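# Close both analyser doors with two robot arms

## Task

Close both of the analyser's doors. At the end, neither gripper may be holding anything, and neither may be in contact with either door.

## Robot and tools

ROBOT. Two 6-joint arms with parallel-jaw grippers: left_arm, with its base at (-0.037, +0.310, 0) m, and right_arm, with its base at (-0.008, -0.360, 0) m and a slight yaw of about -8 degrees. The joints of each arm, in column order, are waist, shoulder, elbow, wrist pitch, wrist yaw and wrist roll, followed by the gripper. Stated joint ranges in rad: waist -2.618 to 3.054, shoulder 0.000 to 3.142, elbow 0.000 to 3.142, wrist pitch -1.571 to 1.571, wrist yaw -1.571 to 1.571, wrist roll -2.094 to 2.094. A real end stop can sit up to 0.036 rad either side of the stated value.

FRAME. All reported poses share one scene frame. The origin is on the table top midway between the arms, +z is up, +x points out over the table, and left_arm sits on the +y side. The arm names say nothing about left or right in a picture. The fingers of a gripper point along its own +z axis and separate along its y axis. end_effector_position is the spot between the finger pads, about 1 cm short of the tips. The printed hand position can be off, and more so when the arm is far extended.

execute_actions(actions, pictures). actions is a list with at most one entry.
- Empty list: nothing is commanded and the current state comes back.
- Motion entry {"rows": [...], "steps": n}: n runs from 1 to 15 and defaults to 15. Each step lasts 1/30 s. The rows are played one per step, and if there are fewer rows than steps the last row is repeated.
- Wait entry {"steps": n} with no rows: n is at most 300. It returns once n steps have gone by since the previous result, and the time spent replying counts toward them.
- pictures (optional boolean): whether the camera images are returned.
A call that gets refused sends nothing to the robot.

ROW LAYOUT. Every row has 14 numbers, each in [-1, 1], and always both arms, even when only one moves. Numbers 1-6 are left_arm's joint offsets in column order, number 7 is left_arm's gripper opening, and numbers 8-14 are the same seven for right_arm. Joint numbers are offsets, not targets. They are measured from the joint angles in the most recent result that listed them. Before any result in the scene has listed them, and in the second or later call within one reply, they are measured from where the arm is when the action begins. They are not added on top of the previous row. One unit equals 1.202 rad for the waist, 1.258 for the shoulder, 1.238 for the elbow, 2.073 for wrist pitch, and 2.022 for wrist yaw and for wrist roll. The gripper number is absolute: +1 fully open, -1 closed. Between the extremes, the fingers go to where grip_measured would read that value.

LIMITS. An offset that would push a joint more than 0.036 rad outside its range gets the call refused. An offset that aims beyond the joint's real end, and farther out than the joint already is, is cut off at that end, and the result then reports "joint sent to its limit". That line can relate to an earlier action still running. If the line is missing, that does not prove there is room left.

MOTION. Joint speed is capped: each step's target stays within a fixed lead of the measured angle, per arm 0.202 rad waist, 0.258 shoulder, 0.238 elbow, 0.573 wrist pitch, 0.522 wrist yaw and roll. If a step's targets would move the gripper more than 70 mm away from its measured spot, all of that arm's targets are pulled back. Large moves therefore take several calls. After a command the arms keep heading for the last target, even while you think or wait. They stop once everything is nearly still or some step is HELD. A zero offset is not a pause: it drives the joints back to the reference angles. Arms can sag under repeated zeros. To hold a pose, put the correcting offsets to the desired angles in the first call of a reply and zeros in later calls, increasing the aim if a joint keeps falling short.

RESULTS. The state line reads left_arm: … | right_arm: …, giving each gripper's position (m) and quat_wxyz in the scene frame. Joint positions and Joint velocities give, for each arm, the six joints (rad, rad/s) and then the finger-pad gap (m, m/s; 0.094 m means fully open). grip_measured is the measured opening on the command scale and may be off by about 1 mm. "joint command not followed" means a clearance check changed or blocked some joint targets; the rest of the row still ran. HELD flags steps on which your row was wholly or partly not sent. MOTOR HOT appears from 75 °C. OVER-TEMPERATURE FAULT means an arm was stopped: at 90 °C for 10 s, and at 100 °C the arm goes limp and falls until it cools.

GRIPPING. For a firm hold, command about 0.03 below grip_measured; a smaller gap holds more lightly. Pad force tops out near 50-62 N, and is lower on very thin parts. This task ends with both grippers empty and clear of the doors.

zoom_image(camera, region). camera is one of cam_low, cam_left_wrist, cam_right_wrist; each gives 504x504 images. region is [x0, y0, x1, y1] in pixels, with the origin at the top-left, no larger than 504 by 504. It gives a closer view of that camera's latest image. cam_low is fixed near (0.18, 1.22, 0.17) in the scene frame and looks back across the table toward -y. The wrist cameras ride on the grippers. Calibration figures are approximate.

read_manual(section): returns only the URDF licence text ("licences"). It does not move anything.

finished_scene(scene): ends the given scene number, grades it, and starts the next scene's task. It cannot be undone. Call it only once both doors are shut and both hands are open and away from the doors.

AVOID. Do not knock or place anything off the table. Keep the arms from hitting or pressing against each other. Avoid slamming the doors, dropping parts, hard impacts and heavy pushing; close the doors with smooth, moderate motions. Small outside tugs on held parts or loose objects can happen.

Each tool is called after "Request:" as name(argument=value, ...) on one line, values as JSON.

## Session

Request:
execute_actions(actions=[])

Scene clock: 0.00 s of 4800.00 s.
left_arm: end_effector_position=(+0.1973, -0.0328, +0.2517) grip_measured=+1.000 end_effector_quat_wxyz=(+0.687, +0.387, +0.605, -0.103) | right_arm: end_effector_position=(+0.1823, -0.2126, +0.2407) grip_measured=+1.000 end_effector_quat_wxyz=(-0.590, +0.699, -0.256, +0.313)
Joint positions: left_arm=[-1.154  1.308  0.602  0.669 -0.437  0.404  0.094] | right_arm=[ 0.592  0.211  0.353 -0.254 -0.281 -1.738  0.094]
Joint velocities: left_arm=[-0.002 -0.002 -0.002  0.007 -0.022 -0.066  0.   ] | right_arm=[-0.002 -0.007  0.012  0.022  0.066 -0.007  0.   ]
Motor temperatures (°C, as the motors report them): left_arm=[17 17 18 20 20 18] | right_arm=[18 20 18 16 18 17]

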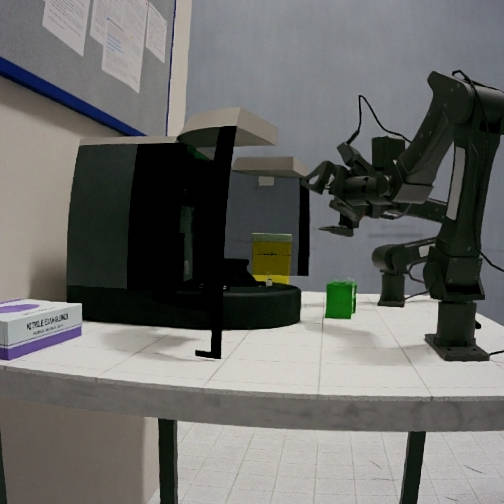

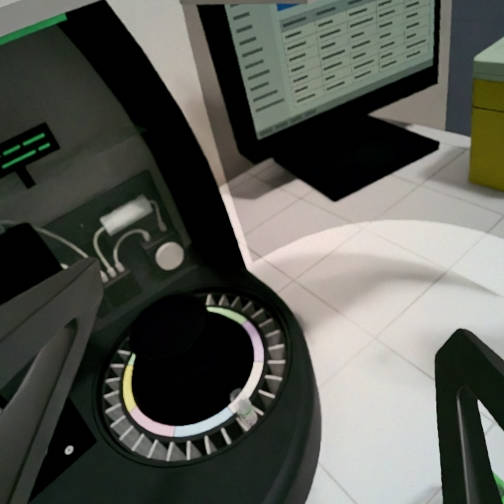

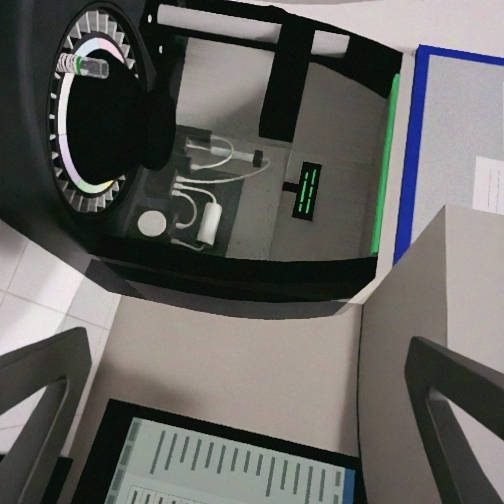

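Request:
zoom_image(camera="cam_low", region=[50, 80, 370, 380])

Request:
zoom_image(camera="cam_right_wrist", region=[0, 0, 504, 504])

Region (50, 80, 370, 380) of cam_low's 504x504 image, scaled by 1.575, with more detail than that image has; it fills the top 472 rows of this view, and the rest is white.

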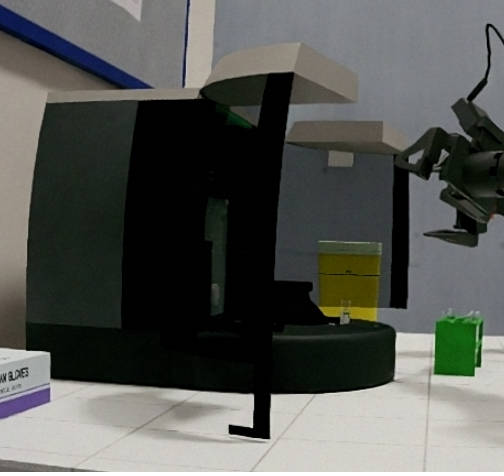

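Region (0, 0, 504, 504) of cam_right_wrist's 504x504 image, scaled by 1.000.

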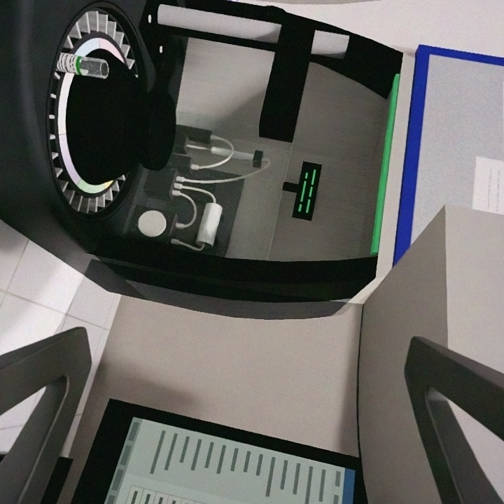

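Request:
execute_actions(actions=[{"rows": [[0,-0.03,0,0,0,0,1, 0,0,0.05,-0.015,0,0,1],[0,-0.06,0,0,0,0,1, 0,0,0.1,-0.03,0,0,1],[0,-0.09,0,0,0,0,1, 0,0,0.15,-0.045,0,0,1],[0,-0.12,0,0,0,0,1, 0,0,0.2,-0.06,0,0,1],[0,-0.15,0,0,0,0,1, 0,0,0.25,-0.075,0,0,1],[0,-0.18,0,0,0,0,1, 0,0,0.3,-0.09,0,0,1],[0,-0.2,0,0,0,0,1, 0,0,0.35,-0.105,0,0,1],[0,-0.22,0,0,0,0,1, 0,0,0.4,-0.12,0,0,1],[0,-0.245,0,0,0,0,1, 0,0,0.45,-0.135,0,0,1],[0,-0.245,0,0,0,0,1, 0,0,0.485,-0.145,0,0,1]], "steps": 15}], pictures=false)

Scene clock: 70.17 s of 4800.00 s.
left_arm: end_effector_position=(+0.1730, +0.0222, +0.3677) grip_measured=+1.000 end_effector_quat_wxyz=(+0.776, +0.287, +0.537, -0.167) | right_arm: end_effector_position=(+0.0869, -0.2586, +0.4555) grip_measured=+1.000 end_effector_quat_wxyz=(+0.687, -0.574, +0.170, -0.413)
Joint positions: left_arm=[-1.154  0.998  0.602  0.686 -0.437  0.404  0.094] | right_arm=[ 0.592  0.206  0.96  -0.453 -0.281 -1.739  0.094]
Joint velocities: left_arm=[-0.002 -0.002 -0.002 -0.095  0.022 -0.051  0.   ] | right_arm=[-0.012 -0.012  0.012 -0.227 -0.022  0.051  0.   ]
Motor temperatures (°C, as the motors report them): left_arm=[17 18 20 26 20 18] | right_arm=[18 20 20 23 18 17]
Steps of this call (steps 1 to 90: nothing new was sent; then 66.67 s passed at rest; steps 91 to 105: all 15 steps of this action). Readings (joint positions):
91: left_arm=[-1.154 1.306 0.602 0.668 -0.437 0.404] | right_arm=[0.592 0.211 0.356 -0.259 -0.281 -1.738]
92: left_arm=[-1.154 1.299 0.602 0.665 -0.437 0.404] | right_arm=[0.592 0.211 0.369 -0.276 -0.281 -1.738]
94: left_arm=[-1.154 1.259 0.602 0.651 -0.437 0.404] | right_arm=[0.592 0.211 0.438 -0.331 -0.281 -1.739]
98: left_arm=[-1.154 1.104 0.602 0.653 -0.437 0.404] | right_arm=[0.592 0.211 0.678 -0.404 -0.281 -1.739]
105: the state above

Request:
execute_actions(actions=[{"rows": [[0.025,0,0.065,-0.048,0.014,-0.013,1, 0.008,0.042,0.045,-0.05,0.009,0.057,1],[0.05,0,0.13,-0.096,0.029,-0.027,1, 0.016,0.084,0.09,-0.055,0.019,0.115,1],[0.076,0,0.194,-0.143,0.043,-0.04,1, 0.025,0.126,0.136,-0.06,0.028,0.172,1],[0.1,0,0.258,-0.191,0.058,-0.053,1, 0.033,0.168,0.181,-0.065,0.037,0.229,1],[0.126,0,0.323,-0.239,0.072,-0.067,1, 0.041,0.21,0.226,-0.07,0.046,0.287,1],[0.151,0,0.387,-0.287,0.086,-0.08,1, 0.049,0.252,0.272,-0.075,0.056,0.344,1],[0.176,0,0.452,-0.335,0.1,-0.093,1, 0.057,0.294,0.317,-0.08,0.065,0.4,1],[0.2,0,0.516,-0.382,0.115,-0.107,1, 0.066,0.337,0.362,-0.09,0.074,0.459,1],[0.227,0,0.58,-0.43,0.13,-0.12,1, 0.074,0.379,0.407,-0.1,0.083,0.516,1],[0.252,0,0.645,-0.478,0.144,-0.133,1, 0.082,0.42,0.453,-0.111,0.093,0.573,1],[0.277,0,0.71,-0.526,0.158,-0.147,1, 0.09,0.463,0.498,-0.122,0.102,0.63,1],[0.302,0,0.774,-0.574,0.173,-0.16,1, 0.098,0.505,0.543,-0.134,0.111,0.688,1],[0.328,0,0.839,-0.621,0.187,-0.173,1, 0.107,0.547,0.588,-0.145,0.12,0.745,1],[0.353,0,0.903,-0.669,0.2,-0.187,1, 0.115,0.589,0.634,-0.156,0.13,0.8,1],[0.378,0,0.968,-0.717,0.216,-0.2,1, 0.123,0.631,0.679,-0.167,0.139,0.86,1]], "steps": 15}], pictures=false)

Request:
execute_actions(actions=[{"steps": 30}])

Scene clock: 88.27 s of 4800.00 s.
left_arm: end_effector_position=(+0.1949, +0.1249, +0.5756) grip_measured=+1.000 end_effector_quat_wxyz=(+0.746, +0.221, +0.594, -0.202) | right_arm: end_effector_position=(+0.1751, -0.2228, +0.5678) grip_measured=+1.000 end_effector_quat_wxyz=(+0.744, -0.382, +0.547, +0.038)
Joint positions: left_arm=[-0.753  1.017  1.593 -0.378 -0.131  0.118  0.094] | right_arm=[ 0.712  0.89   1.685 -0.686 -0.09  -0.549  0.094]
Joint velocities: left_arm=[ 0.886  0.002  2.332 -2.718  0.799 -0.696  0.   ] | right_arm=[ 0.261  1.516  1.653 -0.564  0.564  2.747  0.   ]
Motor temperatures (°C, as the motors report them): left_arm=[17 17 20 25 20 18] | right_arm=[18 20 20 23 18 17]
Steps of this call (steps 1 to 30: the robot went on to your last target; steps 31 to 90: nothing new was sent; then 14.60 s passed at rest; steps 91 to 105: all 15 steps of this action). Readings (joint positions):
91: left_arm=[-1.151 0.998 0.609 0.670 -0.433 0.402] | right_arm=[0.592 0.210 0.963 -0.542 -0.281 -1.724]
92: left_arm=[-1.139 0.999 0.632 0.631 -0.424 0.395] | right_arm=[0.593 0.225 0.979 -0.553 -0.278 -1.689]
94: left_arm=[-1.092 1.009 0.736 0.506 -0.395 0.370] | right_arm=[0.605 0.301 1.057 -0.579 -0.263 -1.574]
98: left_arm=[-0.969 1.017 1.034 0.223 -0.312 0.292] | right_arm=[0.643 0.519 1.288 -0.593 -0.210 -1.232]
105: the state above

Scene clock: 89.27 s of 4800.00 s.
left_arm: end_effector_position=(+0.1552, +0.1485, +0.5640) grip_measured=+1.000 end_effector_quat_wxyz=(+0.673, +0.242, +0.656, -0.243) | right_arm: end_effector_position=(+0.2127, -0.2102, +0.5451) grip_measured=+1.000 end_effector_quat_wxyz=(+0.665, -0.214, +0.686, +0.202)
Joint positions: left_arm=[-0.707  0.996  1.801 -0.783 -0.01   0.007  0.094] | right_arm=[ 0.727  1.014  1.763 -0.783 -0.012 -0.007  0.094]
Joint velocities: left_arm=[-0.017  0.007 -0.012 -0.007 -0.037  0.007  0.   ] | right_arm=[ 0.007  0.012 -0.002  0.007  0.066  0.022  0.   ]
Motor temperatures (°C, as the motors report them): left_arm=[17 17 20 25 20 18] | right_arm=[18 20 20 23 18 17]
Steps of this call (steps 1 to 30: the robot went on to your last target). Readings (joint positions):
1: left_arm=[-0.729 1.017 1.667 -0.457 -0.110 0.096] | right_arm=[0.720 0.935 1.730 -0.695 -0.074 -0.451]
2: left_arm=[-0.716 1.013 1.726 -0.512 -0.093 0.078] | right_arm=[0.724 0.969 1.754 -0.699 -0.062 -0.363]
4: left_arm=[-0.708 0.990 1.785 -0.580 -0.064 0.052] | right_arm=[0.727 1.002 1.763 -0.720 -0.043 -0.234]
8: left_arm=[-0.708 0.968 1.801 -0.675 -0.032 0.026] | right_arm=[0.727 1.014 1.763 -0.769 -0.024 -0.099]
30: the state above
camera_calibration (this result's frames):
cam_left_wrist: T_world_to_cam=[[-0.566309, -0.806242, 0.171077, 0.12121], [-0.608367, 0.268873, -0.746724, 0.496107], [0.556042, -0.526954, -0.642757, 0.451908], [0, 0, 0, 1]] pos_world=[0.119178, 0.202469, 0.640186]
cam_right_wrist: T_world_to_cam=[[0.578892, -0.81463, 0.0355336, -0.316789], [-0.327669, -0.27231, -0.904699, 0.539993], [0.746671, 0.51208, -0.424567, 0.28607], [0, 0, 0, 1]] pos_world=[0.146725, -0.257511, 0.621244]

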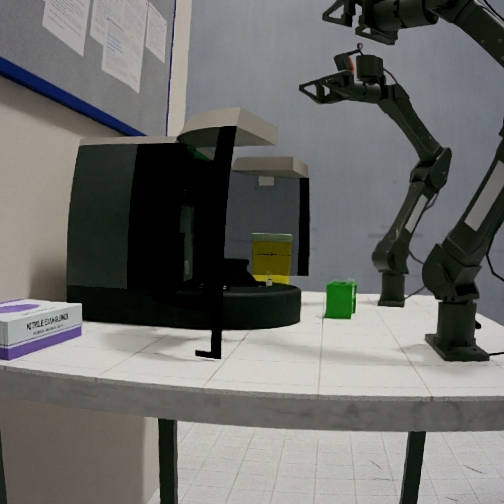

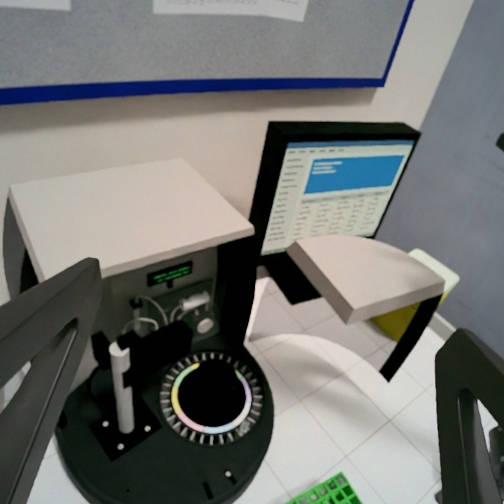

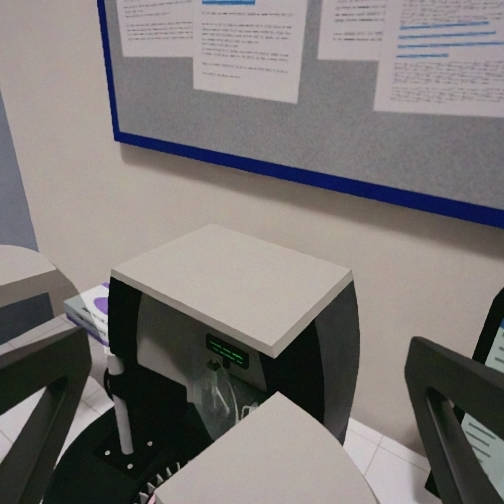

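Request:
execute_actions(actions=[{"rows": [[0.05,0,0,-0.01,0,0,1, 0.03,0,0,-0.01,0,0,1],[0.1,0,0,-0.02,0,0,1, 0.06,0,0,-0.02,0,0,1],[0.15,0,0,-0.03,0,0,1, 0.09,0,0,-0.03,0,0,1],[0.2,0,0,-0.04,0,0,1, 0.12,0,0,-0.04,0,0,1],[0.25,0,0,-0.05,0,0,1, 0.15,0,0,-0.05,0,0,1],[0.3,0,0,-0.06,0,0,1, 0.18,0,0,-0.06,0,0,1],[0.35,0,0,-0.07,0,0,1, 0.21,0,0,-0.07,0,0,1],[0.4,0,0,-0.08,0,0,1, 0.24,0,0,-0.08,0,0,1],[0.45,0,0,-0.09,0,0,1, 0.27,0,0,-0.09,0,0,1],[0.5,0,0,-0.1,0,0,1, 0.3,0,0,-0.1,0,0,1],[0.55,0,0,-0.11,0,0,1, 0.33,0,0,-0.1,0,0,1],[0.6,0,0,-0.12,0,0,1, 0.36,0,0,-0.1,0,0,1],[0.65,0,0,-0.13,0,0,1, 0.39,0,0,-0.1,0,0,1],[0.7,0,0,-0.14,0,0,1, 0.42,0,0,-0.1,0,0,1],[0.75,0,0,-0.15,0,0,1, 0.45,0,0,-0.1,0,0,1]], "steps": 15}], pictures=false)

Request:
execute_actions(actions=[{"steps": 20}])

Scene clock: 154.27 s of 4800.00 s.
left_arm: end_effector_position=(+0.2087, +0.3340, +0.5126) grip_measured=+1.000 end_effector_quat_wxyz=(+0.638, -0.033, +0.769, +0.033) | right_arm: end_effector_position=(+0.1185, -0.1309, +0.5034) grip_measured=+1.000 end_effector_quat_wxyz=(+0.545, -0.395, +0.667, +0.320)
Joint positions: left_arm=[ 0.089  0.996  1.801 -0.991 -0.007  0.007  0.094] | right_arm=[ 1.198  1.014  1.763 -0.952 -0.01  -0.006  0.094]
Joint velocities: left_arm=[ 1.756 -0.007  0.002 -0.593  0.022  0.022  0.   ] | right_arm=[ 1.038  0.007  0.012 -0.198 -0.022  0.081  0.   ]
Motor temperatures (°C, as the motors report them): left_arm=[17 17 19 27 20 18] | right_arm=[18 20 20 25 18 17]
Steps of this call (steps 1 to 15: the robot went on to your last target; steps 16 to 90: nothing new was sent; then 61.50 s passed at rest; steps 91 to 105: all 15 steps of this action). Readings (joint positions):
91: left_arm=[-0.697 0.996 1.801 -0.783 -0.006 0.007] | right_arm=[0.732 1.014 1.763 -0.783 -0.011 -0.006]
92: left_arm=[-0.667 0.996 1.801 -0.786 -0.003 0.007] | right_arm=[0.747 1.014 1.763 -0.786 -0.010 -0.006]
94: left_arm=[-0.568 0.996 1.801 -0.800 -0.002 0.007] | right_arm=[0.803 1.014 1.763 -0.801 -0.009 -0.006]
98: left_arm=[-0.332 0.996 1.801 -0.857 -0.004 0.007] | right_arm=[0.945 1.014 1.763 -0.858 -0.009 -0.006]
105: the state above

Scene clock: 154.93 s of 4800.00 s.
left_arm: end_effector_position=(+0.2002, +0.3581, +0.4919) grip_measured=+1.000 end_effector_quat_wxyz=(+0.602, -0.075, +0.793, +0.064) | right_arm: end_effector_position=(+0.1041, -0.1247, +0.4981) grip_measured=+1.000 end_effector_quat_wxyz=(+0.528, -0.418, +0.661, +0.332)
Joint positions: left_arm=[ 0.186  0.996  1.801 -1.076 -0.014  0.007  0.094] | right_arm=[ 1.256  1.014  1.763 -0.974 -0.012 -0.006  0.094]
Joint velocities: left_arm=[ 0.007 -0.007 -0.012 -0.007 -0.051  0.007  0.   ] | right_arm=[ 0.002  0.022 -0.017 -0.037  0.037 -0.139  0.   ]
Motor temperatures (°C, as the motors report them): left_arm=[17 17 19 27 20 18] | right_arm=[18 20 20 25 18 17]
Steps of this call (steps 1 to 20: the robot went on to your last target). Readings (joint positions):
1: left_arm=[0.138 0.996 1.801 -1.009 -0.011 0.007] | right_arm=[1.228 1.014 1.763 -0.957 -0.011 -0.006]
2: left_arm=[0.166 0.996 1.801 -1.025 -0.014 0.007] | right_arm=[1.244 1.014 1.763 -0.961 -0.012 -0.006]
4: left_arm=[0.183 0.996 1.801 -1.046 -0.014 0.007] | right_arm=[1.255 1.014 1.763 -0.967 -0.012 -0.006]
8: left_arm=[0.186 0.996 1.801 -1.066 -0.014 0.007] | right_arm=[1.256 1.014 1.763 -0.972 -0.012 -0.006]
20: the state above
camera_calibration (this result's frames):
cam_left_wrist: T_world_to_cam=[[0.322121, -0.936992, 0.135221, 0.214598], [-0.774919, -0.343018, -0.530886, 0.559589], [0.543819, 0.0662237, -0.836586, 0.376353], [0, 0, 0, 1]] pos_world=[0.159842, 0.368102, 0.582911]
cam_right_wrist: T_world_to_cam=[[0.913283, -0.406363, 0.0279855, -0.162719], [-0.218791, -0.547355, -0.807795, 0.391205], [0.343576, 0.731622, -0.588799, 0.454588], [0, 0, 0, 1]] pos_world=[0.0780151, -0.184582, 0.588228]

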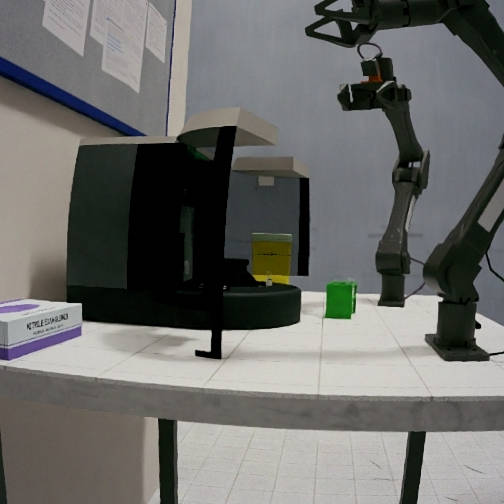

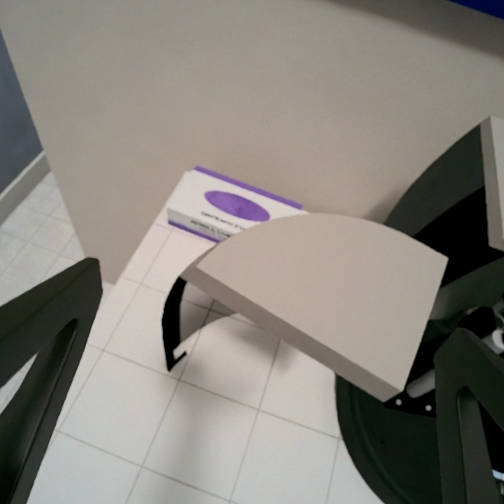

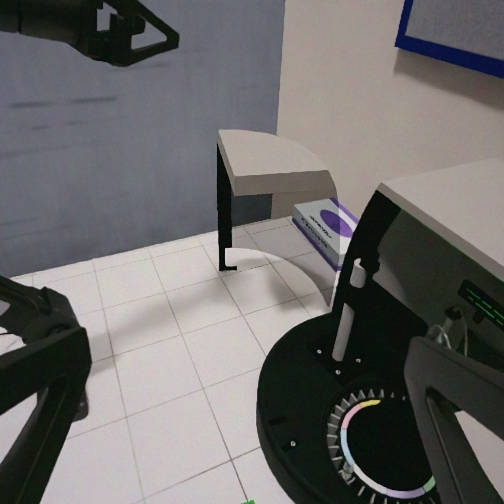

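Request:
zoom_image(camera="cam_right_wrist", region=[170, 110, 370, 310])

Request:
zoom_image(camera="cam_left_wrist", region=[130, 230, 290, 390])

Region (170, 110, 370, 310) of cam_right_wrist's 504x504 image, scaled by 2.520, with more detail than that image has.

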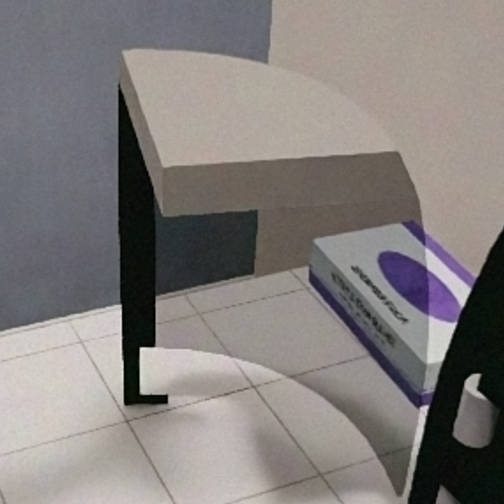

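Region (130, 230, 290, 390) of cam_left_wrist's 504x504 image, scaled by 3.150, with more detail than that image has.

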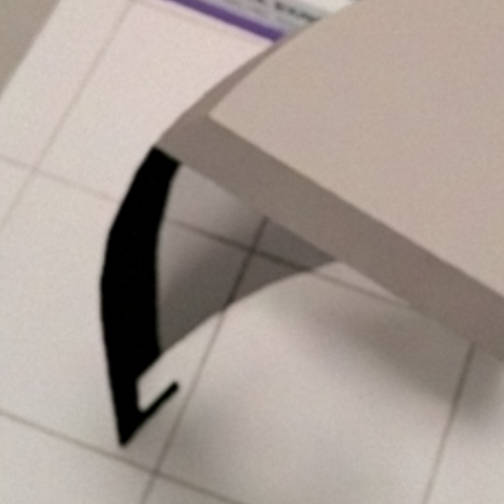

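Request:
execute_actions(actions=[{"rows": [[0.03,0,0,0,0,-0.05,-1, -0.06,0,0,0,0,0.05,-1],[0.06,0,0,0,0,-0.1,-1, -0.125,0,0,0,0,0.1,-1],[0.09,0,0,0,0,-0.16,-1, -0.19,0,0,0,0,0.16,-1],[0.125,0,0,0,0,-0.21,-1, -0.255,0,0,0,0,0.21,-1],[0.156,0,0,0,0,-0.26,-1, -0.32,0,0,0,0,0.26,-1],[0.19,0,0,0,0,-0.31,-1, -0.385,0,0,0,0,0.31,-1],[0.22,0,0,0,0,-0.36,-1, -0.45,0,0,0,0,0.36,-1],[0.25,0,0,0,0,-0.42,-1, -0.515,0,0,0,0,0.42,-1],[0.28,0,0,0,0,-0.47,-1, -0.58,0,0,0,0,0.47,-1],[0.31,0,0,0,0,-0.52,-1, -0.645,0,0,0,0,0.52,-1],[0.345,0,0,0,0,-0.57,-1, -0.71,0,0,0,0,0.57,-1],[0.375,0,0,0,0,-0.62,-1, -0.775,0,0,0,0,0.62,-1],[0.41,0,0,0,0,-0.68,-1, -0.84,0,0,0,0,0.68,-1],[0.44,0,0,0,0,-0.73,-1, -0.905,0,0,0,0,0.73,-1],[0.475,0,0,0,0,-0.78,-1, -0.98,0,0,0,0,0.78,-1]], "steps": 15}], pictures=false)

Request:
execute_actions(actions=[{"steps": 12}], pictures=false)

Scene clock: 259.87 s of 4800.00 s.
left_arm: end_effector_position=(+0.1486, +0.4655, +0.4918) grip_measured=-0.977 end_effector_quat_wxyz=(+0.591, -0.629, +0.489, -0.129) | right_arm: end_effector_position=(+0.2495, -0.3193, +0.4980) grip_measured=-0.994 end_effector_quat_wxyz=(+0.497, +0.366, +0.691, +0.376)
Joint positions: left_arm=[ 0.685  0.996  1.801 -1.077 -0.011 -1.128  0.001] | right_arm=[ 0.286  1.014  1.763 -0.975 -0.015  1.131  0.   ]
Joint velocities: left_arm=[ 1.145  0.002  0.007  0.007 -0.051 -2.879 -0.   ] | right_arm=[-2.103  0.002  0.002 -0.051  0.022  2.835 -0.001]
Motor temperatures (°C, as the motors report them): left_arm=[17 17 19 29 20 18] | right_arm=[18 20 20 27 18 17]
Steps of this call (steps 1 to 15: the robot went on to your last target; steps 16 to 90: nothing new was sent; then 101.43 s passed at rest; steps 91 to 105: all 15 steps of this action). Readings (joint positions):
91: left_arm=[0.192 0.996 1.801 -1.077 -0.012 -0.006] | right_arm=[1.245 1.014 1.763 -0.975 -0.016 0.007]
92: left_arm=[0.209 0.996 1.801 -1.077 -0.011 -0.037] | right_arm=[1.210 1.014 1.763 -0.975 -0.020 0.037]
94: left_arm=[0.268 0.996 1.801 -1.077 -0.009 -0.144] | right_arm=[1.084 1.014 1.763 -0.975 -0.022 0.145]
98: left_arm=[0.420 0.996 1.801 -1.077 -0.010 -0.455] | right_arm=[0.794 1.014 1.763 -0.975 -0.018 0.457]
105: the state above

Scene clock: 260.27 s of 4800.00 s.
left_arm: end_effector_position=(+0.1377, +0.4777, +0.4918) grip_measured=-0.977 end_effector_quat_wxyz=(-0.561, +0.726, -0.326, +0.227) | right_arm: end_effector_position=(+0.2525, -0.3717, +0.4980) grip_measured=-0.994 end_effector_quat_wxyz=(+0.457, +0.557, +0.549, +0.424)
Joint positions: left_arm=[ 0.75   0.996  1.801 -1.077 -0.014 -1.537  0.001] | right_arm=[ 0.09   1.014  1.763 -0.975 -0.008  1.54   0.   ]
Joint velocities: left_arm=[ 0.007 -0.007  0.007 -0.007 -0.081 -0.286 -0.001] | right_arm=[ 0.002  0.002 -0.022 -0.066  0.051  0.168  0.   ]
Motor temperatures (°C, as the motors report them): left_arm=[17 17 19 29 20 18] | right_arm=[18 20 20 27 18 17]
Steps of this call (steps 1 to 12: the robot went on to your last target). Readings (joint positions):
1: left_arm=[0.717 0.996 1.801 -1.077 -0.013 -1.215] | right_arm=[0.214 1.014 1.763 -0.975 -0.015 1.218]
2: left_arm=[0.736 0.996 1.801 -1.077 -0.014 -1.286] | right_arm=[0.153 1.014 1.763 -0.975 -0.012 1.289]
4: left_arm=[0.748 0.996 1.801 -1.077 -0.014 -1.388] | right_arm=[0.100 1.014 1.763 -0.975 -0.008 1.391]
8: left_arm=[0.750 0.996 1.801 -1.077 -0.014 -1.494] | right_arm=[0.090 1.014 1.763 -0.975 -0.008 1.497]
12: the state above

Request:
execute_actions(actions=[{"rows": [[0,0.022,-0.06,0.06,0,-0.016,-1, 0,-0.024,-0.066,0.021,0,0.015,-1],[0,0.045,-0.118,0.12,0,-0.016,-1, 0,-0.047,-0.133,0.043,0,0.015,-1],[0,0.068,-0.178,0.18,0,-0.016,-1, 0,-0.071,-0.2,0.064,0,0.015,-1],[0,0.09,-0.237,0.24,0,-0.016,-1, 0,-0.094,-0.267,0.085,0,0.015,-1],[0,0.113,-0.296,0.3,0,-0.016,-1, 0,-0.118,-0.333,0.106,0,0.015,-1],[0,0.136,-0.356,0.36,0,-0.016,-1, 0,-0.142,-0.4,0.128,0,0.015,-1],[0,0.158,-0.415,0.42,0,-0.016,-1, 0,-0.165,-0.467,0.149,0,0.015,-1],[0,0.18,-0.474,0.48,0,-0.016,-1, 0,-0.189,-0.533,0.17,0,0.015,-1],[0,0.203,-0.533,0.54,0,-0.016,-1, 0,-0.212,-0.6,0.191,0,0.015,-1],[0,0.226,-0.593,0.6,0,-0.016,-1, 0,-0.236,-0.667,0.213,0,0.015,-1],[0,0.249,-0.652,0.66,0,-0.016,-1, 0,-0.26,-0.733,0.234,0,0.015,-1],[0,0.271,-0.711,0.723,0,-0.016,-1, 0,-0.283,-0.8,0.255,0,0.015,-1],[0,0.294,-0.77,0.723,0,-0.016,-1, 0,-0.307,-0.867,0.276,0,0.015,-1],[0,0.316,-0.83,0.723,0,-0.016,-1, 0,-0.33,-0.933,0.298,0,0.015,-1],[0,0.339,-0.889,0.723,0,-0.016,-1, 0,-0.354,-1.0,0.319,0,0.015,-1]], "steps": 15}], pictures=false)

Request:
execute_actions(actions=[{"steps": 20}])

Scene clock: 273.27 s of 4800.00 s.
left_arm: end_effector_position=(+0.2965, +0.6251, +0.2925) grip_measured=-0.977 end_effector_quat_wxyz=(-0.564, +0.726, -0.313, +0.239) | right_arm: end_effector_position=(+0.2678, -0.3725, +0.2501) grip_measured=-0.994 end_effector_quat_wxyz=(+0.391, +0.608, +0.580, +0.375)
Joint positions: left_arm=[ 0.75   1.369  1.038  0.079 -0.014 -1.567  0.001] | right_arm=[ 0.09   0.646  0.708 -0.487 -0.008  1.57   0.   ]
Joint velocities: left_arm=[-0.012  1.184 -2.264  2.689  0.037  0.037 -0.   ] | right_arm=[-0.007 -0.906 -2.405  1.311 -0.037  0.022 -0.001]
Motor temperatures (°C, as the motors report them): left_arm=[17 17 19 29 20 18] | right_arm=[18 20 20 27 18 17]
Steps of this call (steps 1 to 30: the robot went on to your last target; steps 31 to 90: nothing new was sent; then 9.50 s passed at rest; steps 91 to 105: all 15 steps of this action). Readings (joint positions):
91: left_arm=[0.750 0.996 1.792 -1.062 -0.014 -1.567] | right_arm=[0.090 1.010 1.753 -0.964 -0.008 1.569]
92: left_arm=[0.750 0.995 1.767 -1.021 -0.014 -1.567] | right_arm=[0.090 0.998 1.722 -0.938 -0.008 1.569]
94: left_arm=[0.750 1.003 1.684 -0.901 -0.014 -1.567] | right_arm=[0.090 0.950 1.601 -0.873 -0.008 1.569]
98: left_arm=[0.750 1.093 1.496 -0.631 -0.014 -1.567] | right_arm=[0.090 0.843 1.286 -0.754 -0.008 1.569]
105: the state above

Scene clock: 273.93 s of 4800.00 s.
left_arm: end_effector_position=(+0.2804, +0.6102, +0.1689) grip_measured=-0.977 end_effector_quat_wxyz=(-0.527, +0.753, -0.325, +0.223) | right_arm: end_effector_position=(+0.2701, -0.3726, +0.2090) grip_measured=-0.994 end_effector_quat_wxyz=(+0.398, +0.603, +0.576, +0.382)
Joint positions: left_arm=[ 0.75   1.438  0.677  0.407 -0.014 -1.569  0.001] | right_arm=[ 0.09   0.592  0.511 -0.32  -0.008  1.57   0.   ]
Joint velocities: left_arm=[-0.017 -0.007 -0.012 -0.022  0.022 -0.037  0.001] | right_arm=[ 0.017  0.007 -0.002  0.066  0.007 -0.037 -0.   ]
Motor temperatures (°C, as the motors report them): left_arm=[17 17 19 29 20 18] | right_arm=[18 20 20 27 18 17]
Steps of this call (steps 1 to 20: the robot went on to your last target). Readings (joint positions):
1: left_arm=[0.750 1.406 0.958 0.155 -0.014 -1.567] | right_arm=[0.090 0.619 0.633 -0.456 -0.008 1.570]
2: left_arm=[0.750 1.433 0.875 0.209 -0.014 -1.567] | right_arm=[0.090 0.604 0.577 -0.442 -0.008 1.570]
4: left_arm=[0.750 1.462 0.732 0.245 -0.014 -1.568] | right_arm=[0.090 0.600 0.519 -0.432 -0.008 1.570]
8: left_arm=[0.750 1.469 0.660 0.272 -0.014 -1.569] | right_arm=[0.090 0.596 0.511 -0.376 -0.008 1.570]
20: the state above
camera_calibration (this result's frames):
cam_left_wrist: T_world_to_cam=[[0.188843, 0.414909, 0.89005, -0.446394], [0.10881, -0.909618, 0.400944, 0.477298], [0.97596, 0.0211309, -0.216921, -0.152478], [0, 0, 0, 1]] pos_world=[0.181176, 0.622593, 0.172867]
cam_right_wrist: T_world_to_cam=[[-0.372788, -0.0108351, -0.927853, 0.287503], [-0.334509, 0.934267, 0.123487, 0.447014], [0.865525, 0.35641, -0.351908, 0.0783612], [0, 0, 0, 1]] pos_world=[0.188884, -0.442444, 0.239136]

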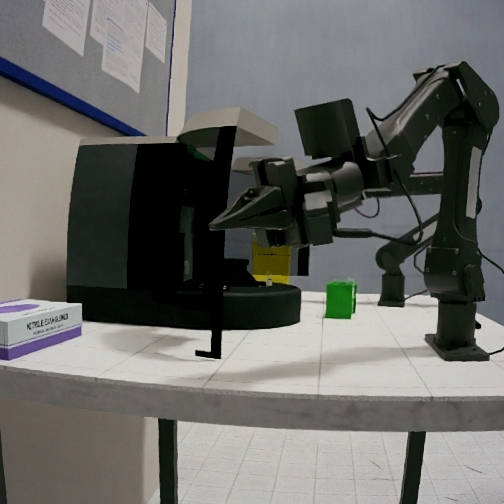

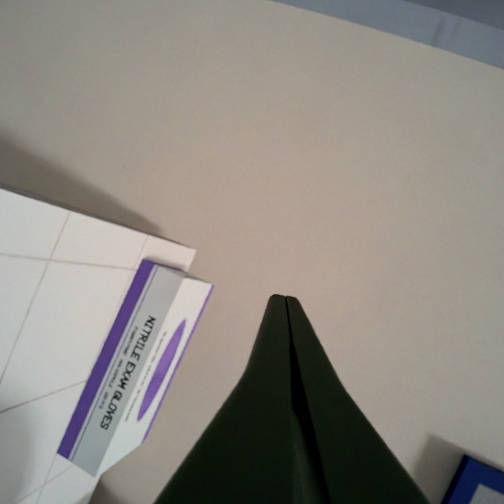

